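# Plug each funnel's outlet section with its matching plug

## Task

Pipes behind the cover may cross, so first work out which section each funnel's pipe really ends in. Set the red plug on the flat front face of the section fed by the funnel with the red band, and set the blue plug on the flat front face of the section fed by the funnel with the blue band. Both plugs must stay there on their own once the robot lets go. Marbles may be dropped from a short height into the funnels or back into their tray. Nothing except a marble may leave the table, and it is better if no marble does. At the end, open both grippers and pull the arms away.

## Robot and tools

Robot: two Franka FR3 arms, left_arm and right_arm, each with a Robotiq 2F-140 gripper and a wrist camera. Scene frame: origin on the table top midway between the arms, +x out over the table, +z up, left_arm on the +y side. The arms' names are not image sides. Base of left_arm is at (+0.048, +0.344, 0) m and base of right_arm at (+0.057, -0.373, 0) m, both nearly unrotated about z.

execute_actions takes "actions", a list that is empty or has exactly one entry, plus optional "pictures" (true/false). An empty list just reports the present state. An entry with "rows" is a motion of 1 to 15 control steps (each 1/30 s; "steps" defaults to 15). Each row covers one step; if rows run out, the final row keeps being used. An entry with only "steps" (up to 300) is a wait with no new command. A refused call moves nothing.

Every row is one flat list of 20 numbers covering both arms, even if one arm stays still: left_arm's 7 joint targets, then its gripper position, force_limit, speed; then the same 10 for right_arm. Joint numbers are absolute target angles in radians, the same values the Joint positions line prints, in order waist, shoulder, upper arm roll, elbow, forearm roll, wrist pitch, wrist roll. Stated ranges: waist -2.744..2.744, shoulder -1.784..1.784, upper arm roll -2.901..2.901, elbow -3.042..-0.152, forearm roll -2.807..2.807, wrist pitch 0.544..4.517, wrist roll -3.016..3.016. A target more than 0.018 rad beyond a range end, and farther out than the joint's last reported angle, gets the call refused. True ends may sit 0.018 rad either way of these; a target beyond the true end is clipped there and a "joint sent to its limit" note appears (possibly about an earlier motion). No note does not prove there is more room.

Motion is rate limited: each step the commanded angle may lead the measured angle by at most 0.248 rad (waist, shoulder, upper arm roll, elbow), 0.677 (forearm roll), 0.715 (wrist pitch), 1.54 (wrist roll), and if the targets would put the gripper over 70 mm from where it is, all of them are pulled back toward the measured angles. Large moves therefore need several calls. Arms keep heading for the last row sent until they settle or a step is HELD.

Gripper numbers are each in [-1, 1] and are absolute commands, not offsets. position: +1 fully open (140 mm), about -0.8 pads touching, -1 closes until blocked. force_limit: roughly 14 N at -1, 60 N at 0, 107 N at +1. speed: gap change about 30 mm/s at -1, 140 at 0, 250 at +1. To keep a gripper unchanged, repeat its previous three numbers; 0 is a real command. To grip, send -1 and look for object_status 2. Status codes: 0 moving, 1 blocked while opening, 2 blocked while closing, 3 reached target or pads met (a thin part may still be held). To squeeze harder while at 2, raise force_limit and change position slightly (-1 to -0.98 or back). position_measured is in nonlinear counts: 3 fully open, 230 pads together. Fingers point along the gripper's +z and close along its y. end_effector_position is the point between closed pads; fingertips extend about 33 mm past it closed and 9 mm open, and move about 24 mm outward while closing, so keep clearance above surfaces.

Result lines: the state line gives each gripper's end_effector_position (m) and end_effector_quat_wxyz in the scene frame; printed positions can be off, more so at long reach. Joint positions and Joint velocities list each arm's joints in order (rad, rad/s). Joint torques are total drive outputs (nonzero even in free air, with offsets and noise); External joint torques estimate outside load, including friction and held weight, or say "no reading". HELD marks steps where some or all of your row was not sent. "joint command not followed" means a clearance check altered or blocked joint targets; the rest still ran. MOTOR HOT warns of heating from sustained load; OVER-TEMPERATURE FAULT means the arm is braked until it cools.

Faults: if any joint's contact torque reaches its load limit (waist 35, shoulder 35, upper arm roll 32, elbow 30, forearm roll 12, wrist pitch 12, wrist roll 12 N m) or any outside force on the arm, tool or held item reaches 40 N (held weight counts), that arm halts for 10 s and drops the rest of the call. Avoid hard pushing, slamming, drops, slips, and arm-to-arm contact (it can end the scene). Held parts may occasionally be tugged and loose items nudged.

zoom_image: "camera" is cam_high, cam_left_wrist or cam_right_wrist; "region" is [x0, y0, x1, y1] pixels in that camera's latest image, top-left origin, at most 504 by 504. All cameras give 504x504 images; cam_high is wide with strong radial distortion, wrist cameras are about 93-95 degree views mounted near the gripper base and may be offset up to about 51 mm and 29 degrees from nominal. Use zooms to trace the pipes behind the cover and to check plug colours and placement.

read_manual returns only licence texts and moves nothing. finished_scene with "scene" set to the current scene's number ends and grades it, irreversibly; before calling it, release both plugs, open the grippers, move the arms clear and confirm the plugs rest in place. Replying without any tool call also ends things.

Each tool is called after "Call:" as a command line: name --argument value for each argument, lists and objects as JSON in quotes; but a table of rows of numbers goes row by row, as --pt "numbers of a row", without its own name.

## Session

Call:
execute_actions --actions '[]'

Scene clock: 0.00 s of 6600.00 s.
left_arm: end_effector_position=(+0.1761, +0.7529, +0.2247) position_measured=3 object_status=3 end_effector_quat_wxyz=(-0.357, -0.552, +0.695, +0.293) | right_arm: end_effector_position=(+0.1377, -0.1125, +0.3402) position_measured=3 object_status=3 end_effector_quat_wxyz=(+0.144, -0.560, +0.629, -0.520)
Joint positions: left_arm=[ 0.891  0.183 -0.091 -2.026  0.65   1.451  0.828] | right_arm=[ 1.388 -0.213  0.442 -2.287 -0.557  1.144  2.057]
Joint velocities: left_arm=[-0.001  0.     0.001  0.001 -0.001 -0.    -0.   ] | right_arm=[-0.    -0.     0.001 -0.001  0.    -0.     0.001]
Joint torques (N m, as the joint torque sensors report them, + toward a larger angle): no reading
External joint torques (N m, as the arm's controller estimates them; a push from outside toward a larger angle lowers the number): no reading

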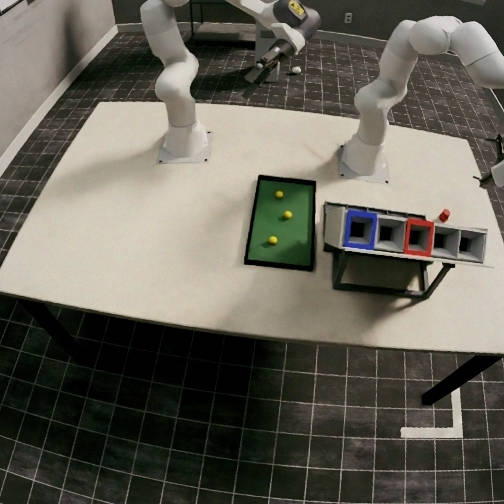

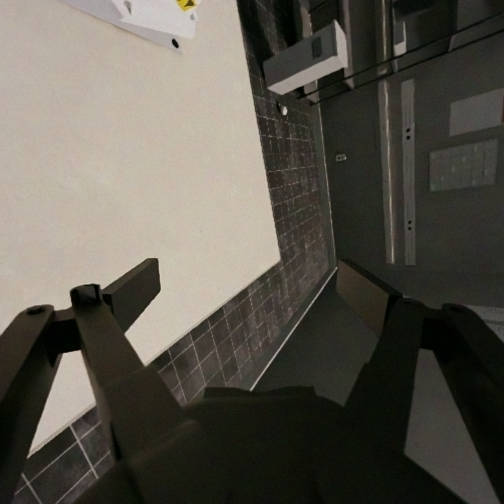

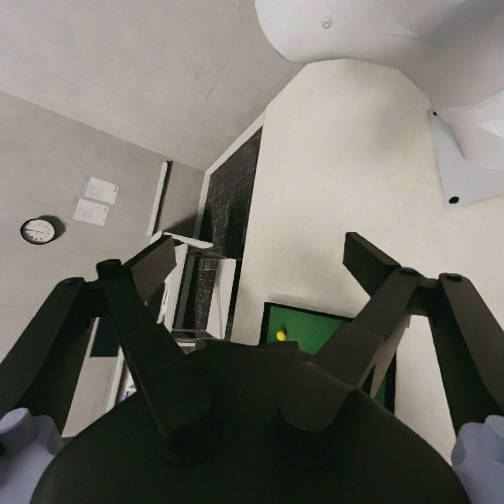

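Call:
execute_actions --actions '[{"rows":[[0.85,-0.75,0,-2.3,0,1.55,0.3,-0.1,-0.6,-0.5,0.3,-0.6,0,-2.3,0,1.6,1.5,1,0,0]],"steps":15}]' --pictures false

Call:
execute_actions --actions '[{"steps":12}]' --pictures false

Call:
execute_actions --actions '[{"rows":[[-0.3,-0.75,0,-2.35,0,1.65,-0.6,-0.1,-0.6,-0.5,-0.6,-0.6,0,-2.3,0,1.7,1.5,1,0,0]],"steps":15}]'

Scene clock: 6.10 s of 6600.00 s.
left_arm: end_effector_position=(+0.2490, +0.5905, +0.3428) position_measured=67 object_status=0 end_effector_quat_wxyz=(+0.082, +0.820, -0.565, -0.034) | right_arm: end_effector_position=(+0.3500, -0.2223, +0.3459) position_measured=3 object_status=3 end_effector_quat_wxyz=(-0.059, -0.218, +0.974, -0.024)
Joint positions: left_arm=[ 0.853 -0.585 -0.004 -2.293  0.045  1.535  0.474] | right_arm=[ 0.364 -0.595 -0.008 -2.296 -0.019  1.573  1.625]
Joint velocities: left_arm=[-0.015 -2.078  0.02   0.022 -0.317  0.078 -0.525] | right_arm=[-1.005 -0.013 -0.122 -0.027  0.077  0.151 -0.401]
Joint torques (N m, as the joint torque sensors report them, + toward a larger angle): left_arm=[-1.89  0.65  0.94 20.94 -0.16  1.93 -0.11] | right_arm=[ 10.01 -13.39  11.91  22.09   3.01   2.56  -0.11]
External joint torques (N m, as the arm's controller estimates them; a push from outside toward a larger angle lowers the number): left_arm=[-2.07 -0.95  1.3   1.52 -1.18  0.17 -0.12] | right_arm=[-1.39 -1.23 -0.67 -1.75  0.84  0.62 -0.12]
Steps of this call (steps 1 to 90: nothing new was sent; then 2.60 s passed at rest; steps 91 to 105: all 15 steps of this action). Readings (joint positions | what the end effector reports):
91: left_arm=[0.886 0.166 -0.082 -2.048 0.604 1.460 0.811] | right_arm=[1.353 -0.255 0.411 -2.302 -0.448 1.218 2.007] | left_arm position_measured=3 object_status=0 | right_arm position_measured=3 object_status=3
92: left_arm=[0.882 0.139 -0.073 -2.079 0.551 1.465 0.791] | right_arm=[1.287 -0.323 0.345 -2.309 -0.336 1.287 1.955] | left_arm position_measured=7 object_status=0 | right_arm position_measured=3 object_status=3
94: left_arm=[0.875 0.075 -0.054 -2.142 0.441 1.477 0.748] | right_arm=[1.148 -0.444 0.205 -2.299 -0.213 1.377 1.880] | left_arm position_measured=16 object_status=0 | right_arm position_measured=3 object_status=3
98: left_arm=[0.862 -0.115 -0.021 -2.250 0.220 1.503 0.637] | right_arm=[0.854 -0.568 0.042 -2.288 -0.085 1.493 1.760] | left_arm position_measured=35 object_status=0 | right_arm position_measured=3 object_status=3
105: the state above

Scene clock: 6.50 s of 6600.00 s.
left_arm: end_effector_position=(+0.2561, +0.5797, +0.3935) position_measured=122 object_status=0 end_effector_quat_wxyz=(-0.001, +0.858, -0.514, -0.003) | right_arm: end_effector_position=(+0.3621, -0.2325, +0.3469) position_measured=3 object_status=3 end_effector_quat_wxyz=(-0.051, -0.233, +0.971, -0.012)
Joint positions: left_arm=[ 0.852 -0.752 -0.002 -2.298  0.006  1.547  0.35 ] | right_arm=[ 0.302 -0.598 -0.003 -2.298 -0.004  1.595  1.536]
Joint velocities: left_arm=[-0.001  0.001  0.001 -0.012 -0.012  0.001 -0.151] | right_arm=[-0.003 -0.     0.004 -0.     0.008  0.012 -0.107]
Joint torques (N m, as the joint torque sensors report them, + toward a larger angle): left_arm=[-1.11 -3.16  0.17 25.33 -0.22  2.91 -0.05] | right_arm=[ -1.61 -11.39   2.75  21.48   1.62   2.87  -0.03]
External joint torques (N m, as the arm's controller estimates them; a push from outside toward a larger angle lowers the number): left_arm=[-1.1   2.9   0.78  1.47 -1.04  0.38 -0.05] | right_arm=[-1.66 -0.43  3.17 -2.4   0.81  0.72 -0.04]
Steps of this call (steps 1 to 12: the robot went on to your last target). Readings (joint positions | what the end effector reports):
1: left_arm=[0.853 -0.648 -0.003 -2.290 0.035 1.538 0.457] | right_arm=[0.338 -0.596 -0.010 -2.297 -0.016 1.577 1.612] | left_arm position_measured=71 object_status=0 | right_arm position_measured=3 object_status=3
2: left_arm=[0.853 -0.696 -0.003 -2.286 0.028 1.541 0.441] | right_arm=[0.323 -0.596 -0.010 -2.297 -0.014 1.581 1.601] | left_arm position_measured=76 object_status=0 | right_arm position_measured=3 object_status=3
4: left_arm=[0.852 -0.744 -0.002 -2.282 0.018 1.545 0.414] | right_arm=[0.309 -0.597 -0.008 -2.298 -0.010 1.586 1.582] | left_arm position_measured=85 object_status=0 | right_arm position_measured=3 object_status=3
8: left_arm=[0.852 -0.754 -0.002 -2.293 0.009 1.547 0.375] | right_arm=[0.303 -0.598 -0.004 -2.298 -0.006 1.592 1.554] | left_arm position_measured=104 object_status=0 | right_arm position_measured=3 object_status=3
12: the state above

Scene clock: 7.00 s of 6600.00 s.
left_arm: end_effector_position=(+0.3777, +0.3055, +0.3776) position_measured=141 object_status=3 end_effector_quat_wxyz=(-0.012, +0.782, -0.623, +0.017) | right_arm: end_effector_position=(+0.3922, -0.5198, +0.3529) position_measured=3 object_status=3 end_effector_quat_wxyz=(-0.006, +0.177, +0.984, +0.003)
Joint positions: left_arm=[-0.109 -0.749  0.    -2.348  0.003  1.64  -0.346] | right_arm=[-0.544 -0.598 -0.006 -2.299  0.     1.689  1.513]
Joint velocities: left_arm=[-1.853  0.001 -0.077 -0.001 -0.02   0.046 -0.68 ] | right_arm=[-0.872  0.    -0.097 -0.002 -0.011  0.057 -0.03 ]
Joint torques (N m, as the joint torque sensors report them, + toward a larger angle): left_arm=[ 5.71 -4.62  2.97 24.73  0.67  2.47 -0.14] | right_arm=[  7.69 -11.69  10.8   22.95   1.02   2.93   0.02]
External joint torques (N m, as the arm's controller estimates them; a push from outside toward a larger angle lowers the number): left_arm=[-2.4   2.46 -0.06  0.87 -0.59  0.18 -0.12] | right_arm=[-2.02  0.07  0.31 -0.75 -0.87  0.71  0.02]
Steps of this call (steps 1 to 15: all 15 steps of this action). Readings (joint positions | what the end effector reports):
1: left_arm=[0.802 -0.754 0.012 -2.307 0.008 1.562 0.274] | right_arm=[0.258 -0.598 0.012 -2.299 -0.001 1.607 1.534] | left_arm position_measured=127 object_status=0 | right_arm position_measured=3 object_status=3
2: left_arm=[0.741 -0.754 0.013 -2.318 0.008 1.574 0.202] | right_arm=[0.203 -0.598 0.013 -2.299 -0.000 1.620 1.532] | left_arm position_measured=131 object_status=0 | right_arm position_measured=3 object_status=3
4: left_arm=[0.616 -0.752 0.009 -2.333 0.007 1.594 0.076] | right_arm=[0.086 -0.598 0.010 -2.299 0.000 1.639 1.528] | left_arm position_measured=141 object_status=0 | right_arm position_measured=3 object_status=3
8: left_arm=[0.356 -0.749 0.003 -2.346 0.005 1.620 -0.125] | right_arm=[-0.154 -0.598 0.004 -2.299 0.001 1.666 1.522] | left_arm position_measured=141 object_status=0 | right_arm position_measured=3 object_status=3
15: the state above

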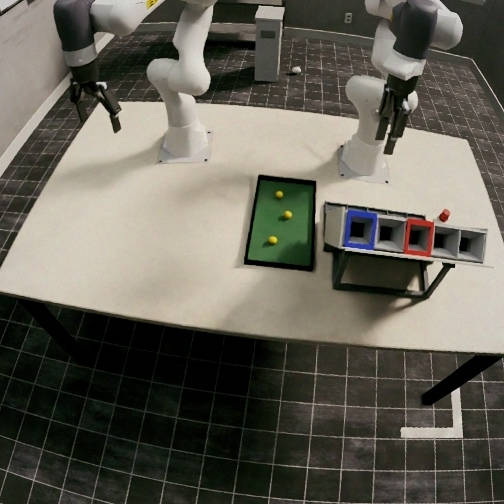

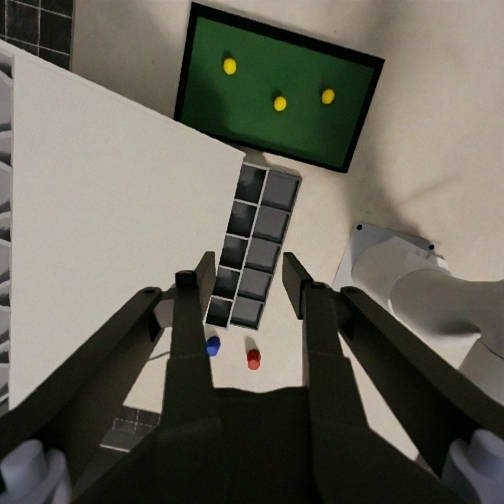

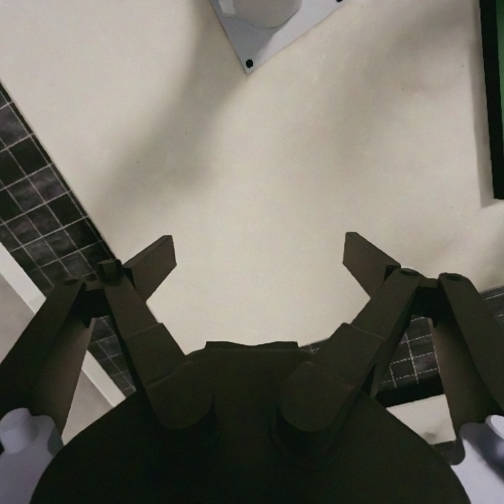

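Call:
execute_actions --actions '[{"rows":[[-0.908,-0.5,0,-2.55,0,2.15,-0.908,-0.1,-0.6,-0.5,-0.6,-0.6,0,-2.3,0,1.7,1.5,1,0,0]],"steps":15}]' --pictures false

Call:
execute_actions --actions '[{"rows":[[-0.908,-0.4,0,-2.61,0,2.3,-0.908,-0.1,-0.6,-0.5,-0.6,-0.6,0,-2.3,0,1.7,1.5,1,0,0],[-0.908,-0.4,0,-2.61,0,2.3,-0.908,-0.1,-0.6,-0.5,-0.6,-0.6,0,-2.3,0,1.7,1.5,1,0,0],[-0.908,-0.4,0,-2.61,0,2.3,-0.908,-0.1,-0.6,-0.5,-0.6,-0.6,0,-2.3,0,1.7,1.5,1,0,0],[-0.908,-0.4,0,-2.61,0,2.3,-0.908,-0.1,-0.6,-0.5,-0.6,-0.6,0,-2.3,0,1.7,1.5,1,0,0],[-0.908,-0.287,0,-2.667,0,2.384,-0.908,-0.1,-0.6,-0.5,-0.6,-0.6,0,-2.3,0,1.7,1.5,1,0,0]],"steps":15}]' --pictures false

Call:
execute_actions --actions '[{"steps":10}]'

Scene clock: 12.90 s of 6600.00 s.
left_arm: end_effector_position=(+0.2977, +0.0397, +0.2324) position_measured=141 object_status=3 end_effector_quat_wxyz=(-0.002, +0.672, -0.740, +0.011) | right_arm: end_effector_position=(+0.3866, -0.5381, +0.3537) position_measured=3 object_status=3 end_effector_quat_wxyz=(-0.002, +0.197, +0.980, +0.001)
Joint positions: left_arm=[-0.87  -0.504 -0.005 -2.545  0.002  2.062 -0.79 ] | right_arm=[-0.599 -0.598 -0.002 -2.299 -0.     1.697  1.504]
Joint velocities: left_arm=[-0.578  0.088 -0.081 -0.078 -0.     0.507 -0.376] | right_arm=[-0.001 -0.001 -0.001  0.002  0.    -0.     0.001]
Joint torques (N m, as the joint torque sensors report them, + toward a larger angle): left_arm=[  5.87 -15.27   8.06  26.55   0.04   3.23  -0.22] | right_arm=[ -1.04 -11.3    1.7   23.15   0.69   3.06   0.05]
External joint torques (N m, as the arm's controller estimates them; a push from outside toward a larger angle lowers the number): left_arm=[-1.96  2.39  0.45  0.7  -1.01  0.56 -0.19] | right_arm=[-1.05 -0.08  2.18 -1.04 -0.12  0.64  0.05]
Steps of this call (steps 1 to 45: the robot went on to your last target; steps 46 to 110: nothing new was sent; then 1.73 s passed at rest; steps 111 to 125: all 15 steps of this action). Readings (joint positions | what the end effector reports):
111: left_arm=[-0.319 -0.741 0.005 -2.359 0.002 1.679 -0.607] | right_arm=[-0.599 -0.598 -0.002 -2.299 -0.000 1.697 1.504] | left_arm position_measured=141 object_status=3 | right_arm position_measured=3 object_status=3
112: left_arm=[-0.347 -0.719 0.006 -2.376 0.002 1.712 -0.618] | right_arm=[-0.599 -0.598 -0.002 -2.299 -0.000 1.697 1.504] | left_arm position_measured=141 object_status=3 | right_arm position_measured=3 object_status=3
114: left_arm=[-0.411 -0.666 0.007 -2.417 0.002 1.775 -0.642] | right_arm=[-0.599 -0.598 -0.002 -2.299 -0.000 1.697 1.504] | left_arm position_measured=141 object_status=3 | right_arm position_measured=3 object_status=3
118: left_arm=[-0.573 -0.572 0.009 -2.490 0.002 1.895 -0.694] | right_arm=[-0.599 -0.598 -0.002 -2.299 -0.000 1.697 1.504] | left_arm position_measured=141 object_status=3 | right_arm position_measured=3 object_status=3
125: the state above

Scene clock: 13.40 s of 6600.00 s.
left_arm: end_effector_position=(+0.2878, +0.0312, +0.1172) position_measured=141 object_status=3 end_effector_quat_wxyz=(-0.002, +0.694, -0.720, -0.012) | right_arm: end_effector_position=(+0.3866, -0.5381, +0.3537) position_measured=3 object_status=3 end_effector_quat_wxyz=(-0.002, +0.197, +0.980, +0.001)
Joint positions: left_arm=[-0.906 -0.286 -0.002 -2.668  0.002  2.358 -0.882] | right_arm=[-0.599 -0.598 -0.002 -2.299 -0.     1.697  1.504]
Joint velocities: left_arm=[-0.002 -0.    -0.     0.008 -0.     0.143 -0.075] | right_arm=[-0.    -0.001  0.001 -0.001 -0.    -0.001  0.   ]
Joint torques (N m, as the joint torque sensors report them, + toward a larger angle): left_arm=[ -1.05 -19.04   0.37  24.33  -0.03   2.8   -0.34] | right_arm=[ -0.93 -12.41   2.39  22.96   0.79   3.08  -0.11]
External joint torques (N m, as the arm's controller estimates them; a push from outside toward a larger angle lowers the number): left_arm=[-1.05 -0.24  0.62  3.39 -0.6   0.43 -0.35] | right_arm=[-0.98 -1.34  2.81 -1.08 -0.03  0.69 -0.11]
Steps of this call (steps 1 to 15: all 15 steps of this action). Readings (joint positions | what the end effector reports):
1: left_arm=[-0.885 -0.489 -0.007 -2.554 0.002 2.105 -0.801] | right_arm=[-0.599 -0.598 -0.002 -2.299 -0.000 1.697 1.504] | left_arm position_measured=141 object_status=3 | right_arm position_measured=3 object_status=3
2: left_arm=[-0.894 -0.464 -0.007 -2.567 0.002 2.142 -0.812] | right_arm=[-0.599 -0.598 -0.002 -2.299 -0.000 1.697 1.504] | left_arm position_measured=141 object_status=3 | right_arm position_measured=3 object_status=3
4: left_arm=[-0.902 -0.422 -0.006 -2.595 0.002 2.192 -0.830] | right_arm=[-0.599 -0.598 -0.002 -2.299 -0.000 1.697 1.504] | left_arm position_measured=141 object_status=3 | right_arm position_measured=3 object_status=3
8: left_arm=[-0.905 -0.309 -0.003 -2.655 0.002 2.295 -0.856] | right_arm=[-0.599 -0.598 -0.002 -2.299 -0.000 1.697 1.504] | left_arm position_measured=141 object_status=3 | right_arm position_measured=3 object_status=3
15: the state above

Scene clock: 13.73 s of 6600.00 s.
left_arm: end_effector_position=(+0.2918, +0.0260, +0.1190) position_measured=141 object_status=3 end_effector_quat_wxyz=(-0.001, +0.699, -0.715, -0.002) | right_arm: end_effector_position=(+0.3866, -0.5381, +0.3537) position_measured=3 object_status=3 end_effector_quat_wxyz=(-0.002, +0.197, +0.980, +0.001)
Joint positions: left_arm=[-0.906 -0.286 -0.002 -2.668  0.002  2.378 -0.897] | right_arm=[-0.599 -0.598 -0.002 -2.299 -0.     1.697  1.504]
Joint velocities: left_arm=[-0.    -0.     0.     0.001 -0.001  0.019 -0.025] | right_arm=[-0.     0.001 -0.001 -0.    -0.001  0.001  0.002]
Joint torques (N m, as the joint torque sensors report them, + toward a larger angle): left_arm=[ -1.61 -19.03   1.28  24.     0.01   2.85   0.12] | right_arm=[ -0.91 -11.9    2.58  23.4    0.77   3.07  -0.1 ]
External joint torques (N m, as the arm's controller estimates them; a push from outside toward a larger angle lowers the number): left_arm=[-1.67  0.08  1.48  2.62 -0.56  0.33  0.12] | right_arm=[-0.88 -0.85  3.1  -0.69 -0.04  0.66 -0.1 ]
Steps of this call (steps 1 to 10: the robot went on to your last target). Readings (joint positions | what the end effector reports):
1: left_arm=[-0.906 -0.286 -0.002 -2.668 0.002 2.363 -0.884] | right_arm=[-0.599 -0.598 -0.002 -2.299 -0.000 1.697 1.504] | left_arm position_measured=141 object_status=3 | right_arm position_measured=3 object_status=3
2: left_arm=[-0.906 -0.286 -0.002 -2.668 0.002 2.366 -0.886] | right_arm=[-0.599 -0.598 -0.002 -2.299 -0.000 1.697 1.504] | left_arm position_measured=141 object_status=3 | right_arm position_measured=3 object_status=3
4: left_arm=[-0.906 -0.286 -0.002 -2.668 0.002 2.371 -0.890] | right_arm=[-0.599 -0.598 -0.002 -2.299 -0.000 1.697 1.504] | left_arm position_measured=141 object_status=3 | right_arm position_measured=3 object_status=3
8: left_arm=[-0.906 -0.286 -0.002 -2.668 0.002 2.377 -0.895] | right_arm=[-0.599 -0.598 -0.002 -2.299 -0.000 1.697 1.504] | left_arm position_measured=141 object_status=3 | right_arm position_measured=3 object_status=3
10: the state above

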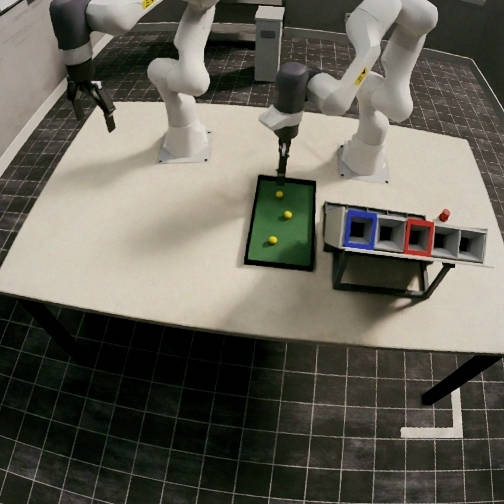

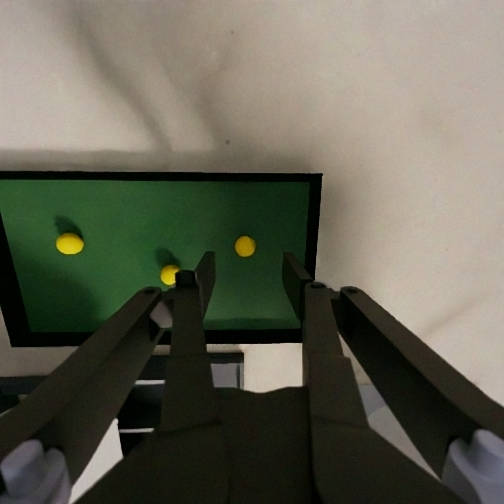

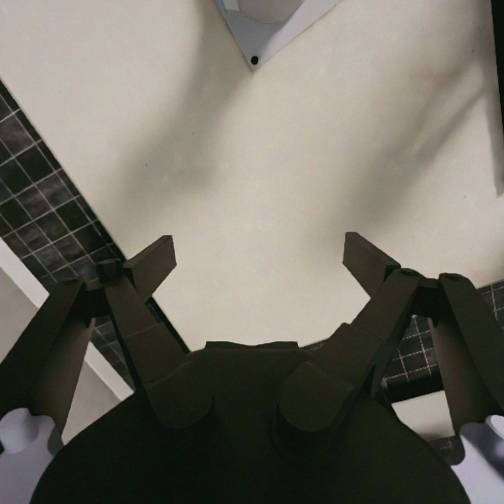

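Call:
execute_actions --actions '[{"rows":[[-0.911,-0.24,0,-2.678,0,2.48,-0.908,-0.1,-0.6,-0.5,-0.6,-0.6,0,-2.3,0,1.7,1.5,1,0,0],[-0.911,-0.24,0,-2.678,0,2.48,-0.908,-0.1,-0.6,-0.5,-0.6,-0.6,0,-2.3,0,1.7,1.5,1,0,0],[-0.911,-0.24,0,-2.678,0,2.48,-0.908,-0.1,-0.6,-0.5,-0.6,-0.6,0,-2.3,0,1.7,1.5,1,0,0],[-0.911,-0.19,0,-2.69,0,2.56,-0.908,-0.1,-0.6,-0.5,-0.6,-0.6,0,-2.3,0,1.7,1.5,1,0,0],[-0.911,-0.19,0,-2.69,0,2.56,-0.908,-0.1,-0.6,-0.5,-0.6,-0.6,0,-2.3,0,1.7,1.5,1,0,0],[-0.911,-0.19,0,-2.69,0,2.56,-0.908,-0.1,-0.6,-0.5,-0.6,-0.6,0,-2.3,0,1.7,1.5,1,0,0],[-0.911,-0.145,0,-2.702,0,2.615,-0.908,-0.1,-0.6,-0.5,-0.6,-0.6,0,-2.3,0,1.7,1.5,1,0,0],[-0.911,-0.145,0,-2.702,0,2.615,-0.908,-0.1,-0.6,-0.5,-0.6,-0.6,0,-2.3,0,1.7,1.5,1,0,0],[-0.911,-0.145,0,-2.702,0,2.615,-0.908,-0.1,-0.6,-0.5,-0.6,-0.6,0,-2.3,0,1.7,1.5,1,0,0],[-0.911,-0.098,0,-2.711,0,2.617,-0.908,-0.1,-0.6,-0.5,-0.6,-0.6,0,-2.3,0,1.7,1.5,1,0,0]],"steps":15}]' --pictures false

Call:
execute_actions --actions '[{"steps":4}]' --pictures false

Call:
execute_actions --actions '[{"rows":[[-0.911,-0.098,0,-2.711,0,2.617,-0.908,-1,-0.6,-0.5,-0.6,-0.6,0,-2.3,0,1.7,1.5,1,0,0]],"steps":15}]' --pictures false

Call:
execute_actions --actions '[{"steps":4}]'

Call:
execute_actions --actions '[{"rows":[[-0.911,-0.19,0,-2.69,0,2.46,-0.908,-1,-0.6,-0.5,-0.6,-0.6,0,-2.3,0,1.7,1.5,1,0,0],[-0.911,-0.19,0,-2.69,0,2.46,-0.908,-1,-0.6,-0.5,-0.6,-0.6,0,-2.3,0,1.7,1.5,1,0,0],[-0.911,-0.19,0,-2.69,0,2.46,-0.908,-1,-0.6,-0.5,-0.6,-0.6,0,-2.3,0,1.7,1.5,1,0,0],[-0.911,-0.287,0,-2.66,0,2.32,-0.8,-1,-0.6,-0.5,-0.6,-0.6,0,-2.3,0,1.7,1.5,1,0,0],[-0.911,-0.287,0,-2.66,0,2.32,-0.8,-1,-0.6,-0.5,-0.6,-0.6,0,-2.3,0,1.7,1.5,1,0,0],[-0.911,-0.287,0,-2.66,0,2.32,-0.8,-1,-0.6,-0.5,-0.6,-0.6,0,-2.3,0,1.7,1.5,1,0,0],[-0.8,-0.4,0,-2.256,0,1.8,-0.5,-1,-0.6,-0.5,-0.6,-0.6,0,-2.3,0,1.7,1.5,1,0,0]],"steps":15}]' --pictures false

Call:
execute_actions --actions '[{"rows":[[-0.5,-0.25,0,-1.65,0,1.4,-0.2,-1,-0.6,-0.5,-0.6,-0.6,0,-2.3,0,1.7,1.5,1,0,0]],"steps":15}]' --pictures false

Call:
execute_actions --actions '[{"rows":[[-0.176,0.15,0,-1.2,0,1.4,-0.176,-1,-0.6,-0.5,-0.6,-0.6,0,-2.3,0,1.7,1.5,1,0,0]],"steps":13}]' --pictures false

Call:
execute_actions --actions '[{"rows":[[-0.176,0.23,0,-1.2,0,1.5,-0.176,-1,-0.6,-0.5,-0.6,-0.6,0,-2.3,0,1.7,1.5,1,0,0],[-0.176,0.23,0,-1.2,0,1.5,-0.176,-1,-0.6,-0.5,-0.6,-0.6,0,-2.3,0,1.7,1.5,1,0,0],[-0.176,0.23,0,-1.2,0,1.5,-0.176,-1,-0.6,-0.5,-0.6,-0.6,0,-2.3,0,1.7,1.5,1,0,0],[-0.176,0.23,0,-1.2,0,1.5,-0.176,-1,-0.6,-0.5,-0.6,-0.6,0,-2.3,0,1.7,1.5,1,0,0],[-0.176,0.32,0,-1.2,0,1.52,-0.176,-1,-0.6,-0.5,-0.6,-0.6,0,-2.3,0,1.7,1.5,1,0,0]],"steps":15}]'

Scene clock: 30.83 s of 6600.00 s.
left_arm: end_effector_position=(+0.2884, +0.0282, +0.0461) position_measured=141 object_status=3 end_effector_quat_wxyz=(-0.002, +0.701, -0.713, -0.010) | right_arm: end_effector_position=(+0.3867, -0.5381, +0.3537) position_measured=3 object_status=3 end_effector_quat_wxyz=(-0.002, +0.197, +0.980, +0.001)
Joint positions: left_arm=[-0.909 -0.101 -0.001 -2.712  0.002  2.59  -0.904] | right_arm=[-0.599 -0.598 -0.002 -2.299 -0.     1.697  1.504]
Joint velocities: left_arm=[-0.     0.061  0.001 -0.012  0.001  0.13   0.001] | right_arm=[-0.    -0.001 -0.     0.     0.    -0.     0.001]
Joint torques (N m, as the joint torque sensors report them, + toward a larger angle): left_arm=[ -1.02 -23.22   0.74  21.15  -0.23   3.21  -0.02] | right_arm=[  0.22 -11.87   2.6   23.12   0.89   3.1   -0.04]
External joint torques (N m, as the arm's controller estimates them; a push from outside toward a larger angle lowers the number): left_arm=[-1.01  1.83  0.84  1.07 -0.67  0.4  -0.02] | right_arm=[ 0.19 -0.64  3.07 -1.04  0.08  0.69 -0.04]
Steps of this call (steps 1 to 30: the robot went on to your last target; steps 31 to 90: nothing new was sent; then 13.60 s passed at rest; steps 91 to 105: all 15 steps of this action). Readings (joint positions | what the end effector reports):
91: left_arm=[-0.906 -0.279 -0.001 -2.668 0.002 2.398 -0.904] | right_arm=[-0.599 -0.598 -0.002 -2.299 -0.000 1.697 1.504] | left_arm position_measured=141 object_status=3 | right_arm position_measured=3 object_status=3
92: left_arm=[-0.907 -0.268 -0.001 -2.670 0.002 2.413 -0.904] | right_arm=[-0.599 -0.598 -0.002 -2.299 -0.000 1.697 1.504] | left_arm position_measured=141 object_status=3 | right_arm position_measured=3 object_status=3
94: left_arm=[-0.908 -0.243 -0.001 -2.675 0.002 2.448 -0.904] | right_arm=[-0.599 -0.598 -0.002 -2.299 -0.000 1.697 1.504] | left_arm position_measured=141 object_status=3 | right_arm position_measured=3 object_status=3
98: left_arm=[-0.909 -0.178 -0.001 -2.691 0.002 2.526 -0.904] | right_arm=[-0.599 -0.598 -0.002 -2.299 -0.000 1.697 1.504] | left_arm position_measured=141 object_status=3 | right_arm position_measured=3 object_status=3
105: the state above

Scene clock: 30.97 s of 6600.00 s.
left_arm: end_effector_position=(+0.2907, +0.0253, +0.0466) position_measured=141 object_status=3 end_effector_quat_wxyz=(-0.001, +0.701, -0.713, -0.004) | right_arm: end_effector_position=(+0.3867, -0.5381, +0.3537) position_measured=3 object_status=3 end_effector_quat_wxyz=(-0.002, +0.197, +0.980, +0.001)
Joint positions: left_arm=[-0.909 -0.1   -0.001 -2.712  0.002  2.603 -0.904] | right_arm=[-0.599 -0.598 -0.002 -2.299 -0.     1.697  1.504]
Joint velocities: left_arm=[ 0.001  0.001 -0.002 -0.001  0.     0.066 -0.   ] | right_arm=[ 0.001 -0.    -0.     0.001  0.001  0.001  0.   ]
Joint torques (N m, as the joint torque sensors report them, + toward a larger angle): left_arm=[ -1.43 -21.3   -0.15  20.6   -0.14   2.98  -0.02] | right_arm=[ -1.26 -11.7    1.32  22.92   0.72   3.04  -0.03]
External joint torques (N m, as the arm's controller estimates them; a push from outside toward a larger angle lowers the number): left_arm=[-1.38  1.17  0.    2.46 -0.56  0.51 -0.02] | right_arm=[-1.3  -0.55  1.76 -1.21 -0.1   0.63 -0.03]
Steps of this call (steps 1 to 4: the robot went on to your last target). Readings (joint positions | what the end effector reports):
1: left_arm=[-0.909 -0.100 -0.001 -2.712 0.002 2.594 -0.904] | right_arm=[-0.599 -0.598 -0.002 -2.299 -0.000 1.697 1.504] | left_arm position_measured=141 object_status=3 | right_arm position_measured=3 object_status=3
2: left_arm=[-0.909 -0.100 -0.001 -2.712 0.002 2.598 -0.904] | right_arm=[-0.599 -0.598 -0.002 -2.299 -0.000 1.697 1.504] | left_arm position_measured=141 object_status=3 | right_arm position_measured=3 object_status=3
4: the state above

Scene clock: 31.47 s of 6600.00 s.
left_arm: end_effector_position=(+0.2927, +0.0226, +0.0475) position_measured=198 object_status=0 end_effector_quat_wxyz=(-0.001, +0.701, -0.713, +0.001) | right_arm: end_effector_position=(+0.3867, -0.5381, +0.3537) position_measured=3 object_status=3 end_effector_quat_wxyz=(-0.002, +0.197, +0.980, +0.001)
Joint positions: left_arm=[-0.909 -0.1   -0.001 -2.712  0.002  2.614 -0.904] | right_arm=[-0.599 -0.598 -0.002 -2.299 -0.     1.697  1.504]
Joint velocities: left_arm=[-0.    -0.002  0.001  0.001 -0.001  0.003 -0.001] | right_arm=[-0.     0.    -0.     0.001 -0.002  0.     0.001]
Joint torques (N m, as the joint torque sensors report them, + toward a larger angle): left_arm=[ -0.94 -20.84   0.68  20.68  -0.17   2.95  -0.06] | right_arm=[ -0.92 -11.06   1.83  22.44   0.76   3.07   0.04]
External joint torques (N m, as the arm's controller estimates them; a push from outside toward a larger angle lowers the number): left_arm=[-0.98  1.91  0.72  2.23 -0.59  0.39 -0.06] | right_arm=[-0.88  0.11  2.35 -1.72 -0.05  0.66  0.04]
Steps of this call (steps 1 to 15: all 15 steps of this action). Readings (joint positions | what the end effector reports):
1: left_arm=[-0.909 -0.100 -0.001 -2.712 0.002 2.605 -0.904] | right_arm=[-0.599 -0.598 -0.002 -2.299 -0.000 1.697 1.504] | left_arm position_measured=141 object_status=0 | right_arm position_measured=3 object_status=3
2: left_arm=[-0.909 -0.100 -0.001 -2.712 0.002 2.607 -0.904] | right_arm=[-0.599 -0.598 -0.002 -2.299 -0.000 1.697 1.504] | left_arm position_measured=145 object_status=0 | right_arm position_measured=3 object_status=3
4: left_arm=[-0.909 -0.100 -0.001 -2.712 0.002 2.609 -0.904] | right_arm=[-0.599 -0.598 -0.002 -2.299 -0.000 1.697 1.504] | left_arm position_measured=155 object_status=0 | right_arm position_measured=3 object_status=3
8: left_arm=[-0.909 -0.100 -0.001 -2.712 0.002 2.612 -0.904] | right_arm=[-0.599 -0.598 -0.002 -2.299 -0.000 1.697 1.504] | left_arm position_measured=173 object_status=0 | right_arm position_measured=3 object_status=3
15: the state above

Scene clock: 31.60 s of 6600.00 s.
left_arm: end_effector_position=(+0.2927, +0.0226, +0.0475) position_measured=198 object_status=2 end_effector_quat_wxyz=(-0.001, +0.701, -0.713, +0.001) | right_arm: end_effector_position=(+0.3867, -0.5381, +0.3537) position_measured=3 object_status=3 end_effector_quat_wxyz=(-0.002, +0.197, +0.980, +0.001)
Joint positions: left_arm=[-0.909 -0.1   -0.001 -2.712  0.002  2.614 -0.904] | right_arm=[-0.599 -0.598 -0.002 -2.299 -0.     1.697  1.504]
Joint velocities: left_arm=[ 0.     0.001  0.     0.    -0.001  0.001 -0.   ] | right_arm=[-0.001 -0.    -0.001  0.    -0.001 -0.001  0.001]
Joint torques (N m, as the joint torque sensors report them, + toward a larger angle): left_arm=[ -1.46 -21.82   0.37  20.62  -0.14   3.01  -0.03] | right_arm=[ -1.28 -11.75   2.02  23.24   0.66   2.96   0.07]
External joint torques (N m, as the arm's controller estimates them; a push from outside toward a larger angle lowers the number): left_arm=[-1.45  0.73  0.47  2.34 -0.56  0.48 -0.03] | right_arm=[-1.22 -0.63  2.58 -0.87 -0.14  0.55  0.07]
Steps of this call (steps 1 to 4: the robot went on to your last target). Readings (joint positions | what the end effector reports):
1: left_arm=[-0.909 -0.100 -0.001 -2.712 0.002 2.614 -0.904] | right_arm=[-0.599 -0.598 -0.002 -2.299 -0.000 1.697 1.504] | left_arm position_measured=198 object_status=0 | right_arm position_measured=3 object_status=3
2: left_arm=[-0.909 -0.100 -0.001 -2.712 0.002 2.614 -0.904] | right_arm=[-0.599 -0.598 -0.002 -2.299 -0.000 1.697 1.504] | left_arm position_measured=198 object_status=0 | right_arm position_measured=3 object_status=3
4: the state above

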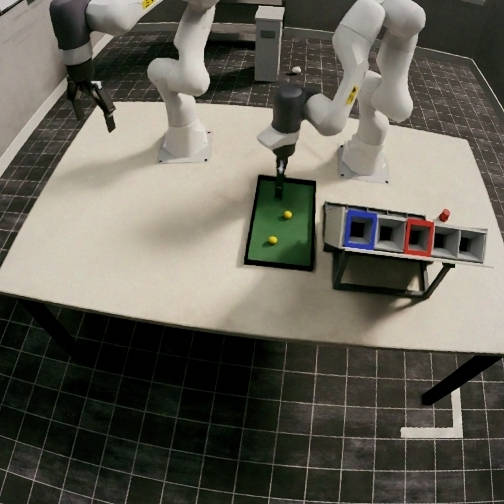

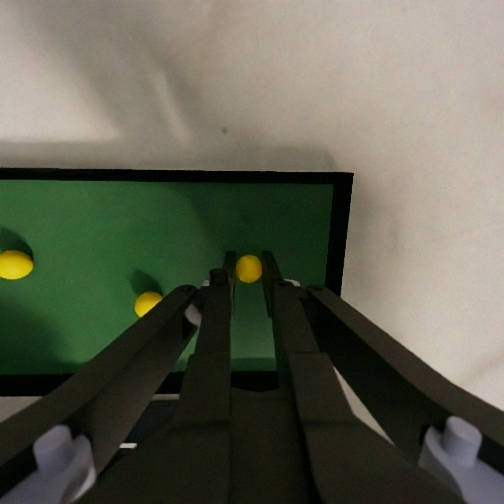

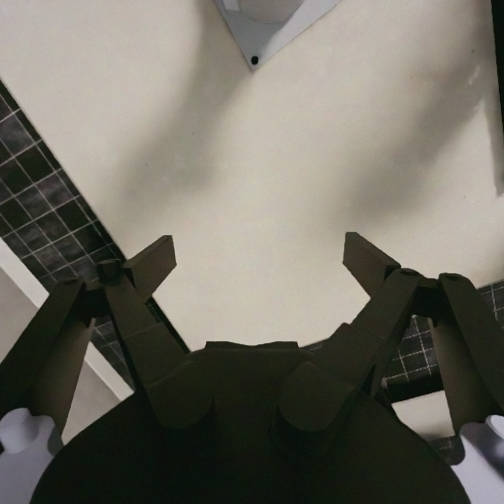

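Scene clock: 32.10 s of 6600.00 s.
left_arm: end_effector_position=(+0.3622, +0.0070, +0.2980) position_measured=198 object_status=2 end_effector_quat_wxyz=(+0.002, -0.659, +0.751, -0.043) | right_arm: end_effector_position=(+0.3867, -0.5381, +0.3537) position_measured=3 object_status=3 end_effector_quat_wxyz=(-0.002, +0.197, +0.980, +0.001)
Joint positions: left_arm=[-0.811 -0.39  -0.    -2.297  0.002  1.994 -0.692] | right_arm=[-0.599 -0.598 -0.002 -2.299 -0.     1.697  1.504]
Joint velocities: left_arm=[ 0.14  -0.353  0.023  0.763  0.    -1.073  0.62 ] | right_arm=[ 0.001 -0.    -0.002  0.001 -0.002 -0.     0.001]
Joint torques (N m, as the joint torque sensors report them, + toward a larger angle): left_arm=[-1.18 -5.8  -0.81 14.07  0.27  0.44  0.5 ] | right_arm=[ -0.81 -11.88   2.11  23.06   0.83   3.03  -0.02]
External joint torques (N m, as the arm's controller estimates them; a push from outside toward a larger angle lowers the number): left_arm=[ 0.72  0.07  1.63  2.04 -0.24 -0.51  0.5 ] | right_arm=[-0.8  -0.77  2.64 -1.05  0.02  0.63 -0.02]
Steps of this call (steps 1 to 15: all 15 steps of this action). Readings (joint positions | what the end effector reports):
1: left_arm=[-0.909 -0.114 -0.001 -2.711 0.002 2.587 -0.904] | right_arm=[-0.599 -0.598 -0.002 -2.299 -0.000 1.697 1.504] | left_arm position_measured=198 object_status=2 | right_arm position_measured=3 object_status=3
2: left_arm=[-0.909 -0.136 -0.001 -2.708 0.002 2.563 -0.904] | right_arm=[-0.599 -0.598 -0.002 -2.299 -0.000 1.697 1.504] | left_arm position_measured=198 object_status=2 | right_arm position_measured=3 object_status=3
4: left_arm=[-0.909 -0.185 -0.001 -2.694 0.002 2.505 -0.894] | right_arm=[-0.599 -0.598 -0.002 -2.299 -0.000 1.697 1.504] | left_arm position_measured=198 object_status=2 | right_arm position_measured=3 object_status=3
8: left_arm=[-0.881 -0.285 -0.006 -2.603 0.002 2.327 -0.837] | right_arm=[-0.599 -0.598 -0.002 -2.299 -0.000 1.697 1.504] | left_arm position_measured=198 object_status=2 | right_arm position_measured=3 object_status=3
15: the state above

Scene clock: 32.60 s of 6600.00 s.
left_arm: end_effector_position=(+0.4608, +0.1141, +0.4964) position_measured=198 object_status=2 end_effector_quat_wxyz=(+0.013, -0.647, +0.762, -0.035) | right_arm: end_effector_position=(+0.3867, -0.5381, +0.3537) position_measured=3 object_status=3 end_effector_quat_wxyz=(-0.002, +0.197, +0.980, +0.001)
Joint positions: left_arm=[-0.504 -0.263  0.005 -1.66   0.001  1.471 -0.346] | right_arm=[-0.599 -0.598 -0.002 -2.299 -0.     1.697  1.504]
Joint velocities: left_arm=[ 0.03  -0.01  -0.019  0.242 -0.001 -0.39   0.47 ] | right_arm=[-0.001 -0.     0.     0.001  0.    -0.001 -0.   ]
Joint torques (N m, as the joint torque sensors report them, + toward a larger angle): left_arm=[ -0.01 -12.48  -2.17  19.02   0.46   1.65   0.44] | right_arm=[ -0.88 -12.02   2.09  22.45   0.71   3.1   -0.03]
External joint torques (N m, as the arm's controller estimates them; a push from outside toward a larger angle lowers the number): left_arm=[ 0.87 -1.37 -0.9   2.85 -0.08 -0.49  0.45] | right_arm=[-0.85 -0.83  2.61 -1.74 -0.1   0.68 -0.03]
Steps of this call (steps 1 to 15: all 15 steps of this action). Readings (joint positions | what the end effector reports):
1: left_arm=[-0.784 -0.385 -0.009 -2.258 0.002 1.946 -0.668] | right_arm=[-0.599 -0.598 -0.002 -2.299 -0.000 1.697 1.504] | left_arm position_measured=198 object_status=2 | right_arm position_measured=3 object_status=3
2: left_arm=[-0.750 -0.369 -0.013 -2.215 0.001 1.900 -0.645] | right_arm=[-0.599 -0.598 -0.002 -2.299 -0.000 1.697 1.504] | left_arm position_measured=198 object_status=2 | right_arm position_measured=3 object_status=3
4: left_arm=[-0.675 -0.331 -0.012 -2.132 0.001 1.811 -0.599] | right_arm=[-0.599 -0.598 -0.002 -2.299 -0.000 1.697 1.504] | left_arm position_measured=198 object_status=2 | right_arm position_measured=3 object_status=3
8: left_arm=[-0.557 -0.266 0.001 -1.918 0.001 1.638 -0.495] | right_arm=[-0.599 -0.598 -0.002 -2.299 -0.000 1.697 1.504] | left_arm position_measured=198 object_status=2 | right_arm position_measured=3 object_status=3
15: the state above

Scene clock: 33.03 s of 6600.00 s.
left_arm: end_effector_position=(+0.6281, +0.2368, +0.4749) position_measured=198 object_status=2 end_effector_quat_wxyz=(-0.011, +0.726, -0.687, +0.017) | right_arm: end_effector_position=(+0.3867, -0.5381, +0.3537) position_measured=3 object_status=3 end_effector_quat_wxyz=(-0.002, +0.197, +0.980, +0.001)
Joint positions: left_arm=[-0.179  0.15   0.007 -1.223 -0.001  1.414 -0.238] | right_arm=[-0.599 -0.598 -0.002 -2.299 -0.     1.697  1.504]
Joint velocities: left_arm=[ 0.101  0.188 -0.001  0.156 -0.    -0.081  0.192] | right_arm=[ 0.001 -0.001  0.     0.     0.     0.001 -0.   ]
Joint torques (N m, as the joint torque sensors report them, + toward a larger angle): left_arm=[ -2.54 -44.24  -4.49  31.16   0.87   2.5    0.27] | right_arm=[ -1.23 -12.57   2.06  23.63   0.74   3.07  -0.07]
External joint torques (N m, as the arm's controller estimates them; a push from outside toward a larger angle lowers the number): left_arm=[ 2.69  1.4   0.06  4.12  0.65 -0.37  0.25] | right_arm=[-1.29 -1.42  2.48 -0.48 -0.08  0.66 -0.07]
Steps of this call (steps 1 to 13: all 13 steps of this action). Readings (joint positions | what the end effector reports):
1: left_arm=[-0.474 -0.240 -0.009 -1.619 -0.001 1.459 -0.336] | right_arm=[-0.599 -0.598 -0.002 -2.299 -0.000 1.697 1.504] | left_arm position_measured=198 object_status=2 | right_arm position_measured=3 object_status=3
2: left_arm=[-0.440 -0.207 -0.014 -1.575 -0.001 1.456 -0.328] | right_arm=[-0.599 -0.598 -0.002 -2.299 -0.000 1.697 1.504] | left_arm position_measured=198 object_status=2 | right_arm position_measured=3 object_status=3
4: left_arm=[-0.370 -0.136 -0.013 -1.495 -0.001 1.449 -0.314] | right_arm=[-0.599 -0.598 -0.002 -2.299 -0.000 1.697 1.504] | left_arm position_measured=198 object_status=2 | right_arm position_measured=3 object_status=3
8: left_arm=[-0.248 0.039 -0.007 -1.307 -0.001 1.432 -0.280] | right_arm=[-0.599 -0.598 -0.002 -2.299 -0.000 1.697 1.504] | left_arm position_measured=198 object_status=2 | right_arm position_measured=3 object_status=3
13: the state above

Scene clock: 33.53 s of 6600.00 s.
left_arm: end_effector_position=(+0.6777, +0.2260, +0.3819) position_measured=198 object_status=2 end_effector_quat_wxyz=(+0.007, +0.709, -0.705, -0.010) | right_arm: end_effector_position=(+0.3867, -0.5381, +0.3537) position_measured=3 object_status=3 end_effector_quat_wxyz=(-0.002, +0.197, +0.980, +0.001)
Joint positions: left_arm=[-0.176  0.328  0.002 -1.205 -0.001  1.51  -0.191] | right_arm=[-0.599 -0.598 -0.002 -2.299 -0.     1.697  1.504]
Joint velocities: left_arm=[-0.001 -0.054  0.     0.04  -0.     0.046  0.037] | right_arm=[-0.    -0.001 -0.     0.001 -0.001 -0.    -0.001]
Joint torques (N m, as the joint torque sensors report them, + toward a larger angle): left_arm=[  0.29 -43.79  -1.3   25.     0.78   2.71   0.38] | right_arm=[ -0.74 -11.79   2.04  23.03   0.73   3.06  -0.01]
External joint torques (N m, as the arm's controller estimates them; a push from outside toward a larger angle lowers the number): left_arm=[ 0.35 -1.33 -1.57  1.38 -0.02  0.26  0.38] | right_arm=[-0.74 -0.59  2.54 -1.13 -0.08  0.65 -0.01]
Steps of this call (steps 1 to 15: all 15 steps of this action). Readings (joint positions | what the end effector reports):
1: left_arm=[-0.177 0.163 0.007 -1.212 -0.001 1.427 -0.232] | right_arm=[-0.599 -0.598 -0.002 -2.299 -0.000 1.697 1.504] | left_arm position_measured=198 object_status=2 | right_arm position_measured=3 object_status=3
2: left_arm=[-0.176 0.179 0.006 -1.205 -0.001 1.441 -0.227] | right_arm=[-0.599 -0.598 -0.002 -2.299 -0.000 1.697 1.504] | left_arm position_measured=198 object_status=2 | right_arm position_measured=3 object_status=3
4: left_arm=[-0.176 0.208 0.004 -1.203 -0.001 1.460 -0.218] | right_arm=[-0.599 -0.598 -0.002 -2.299 -0.000 1.697 1.504] | left_arm position_measured=198 object_status=2 | right_arm position_measured=3 object_status=3
8: left_arm=[-0.176 0.296 0.002 -1.200 -0.001 1.493 -0.204] | right_arm=[-0.599 -0.598 -0.002 -2.299 -0.000 1.697 1.504] | left_arm position_measured=198 object_status=2 | right_arm position_measured=3 object_status=3
15: the state above

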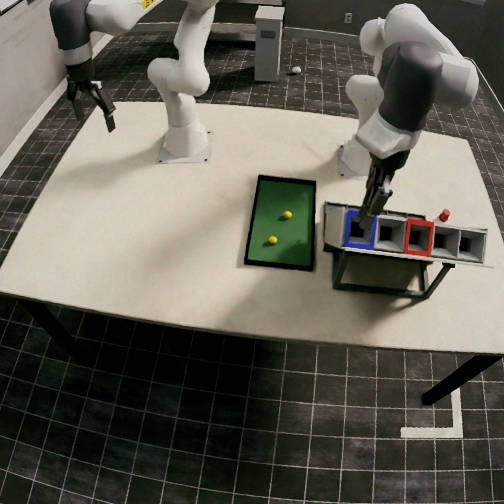

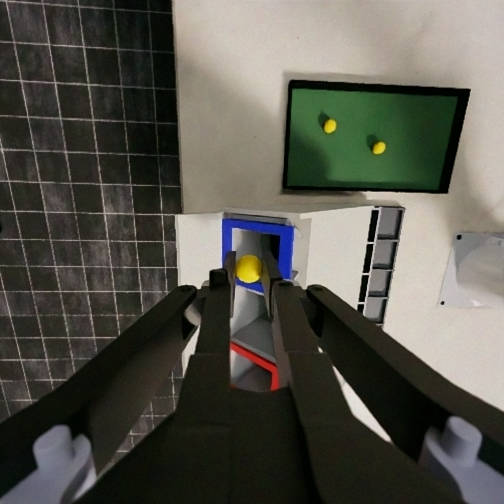

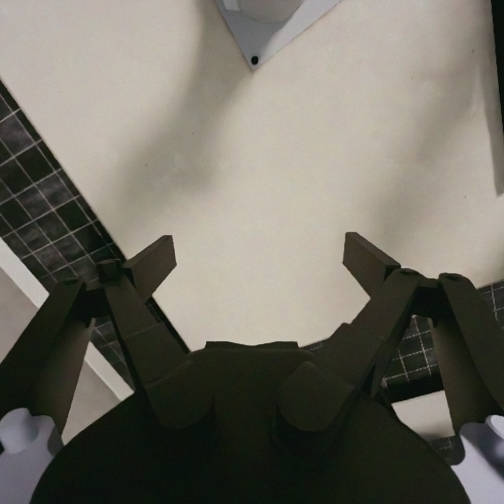

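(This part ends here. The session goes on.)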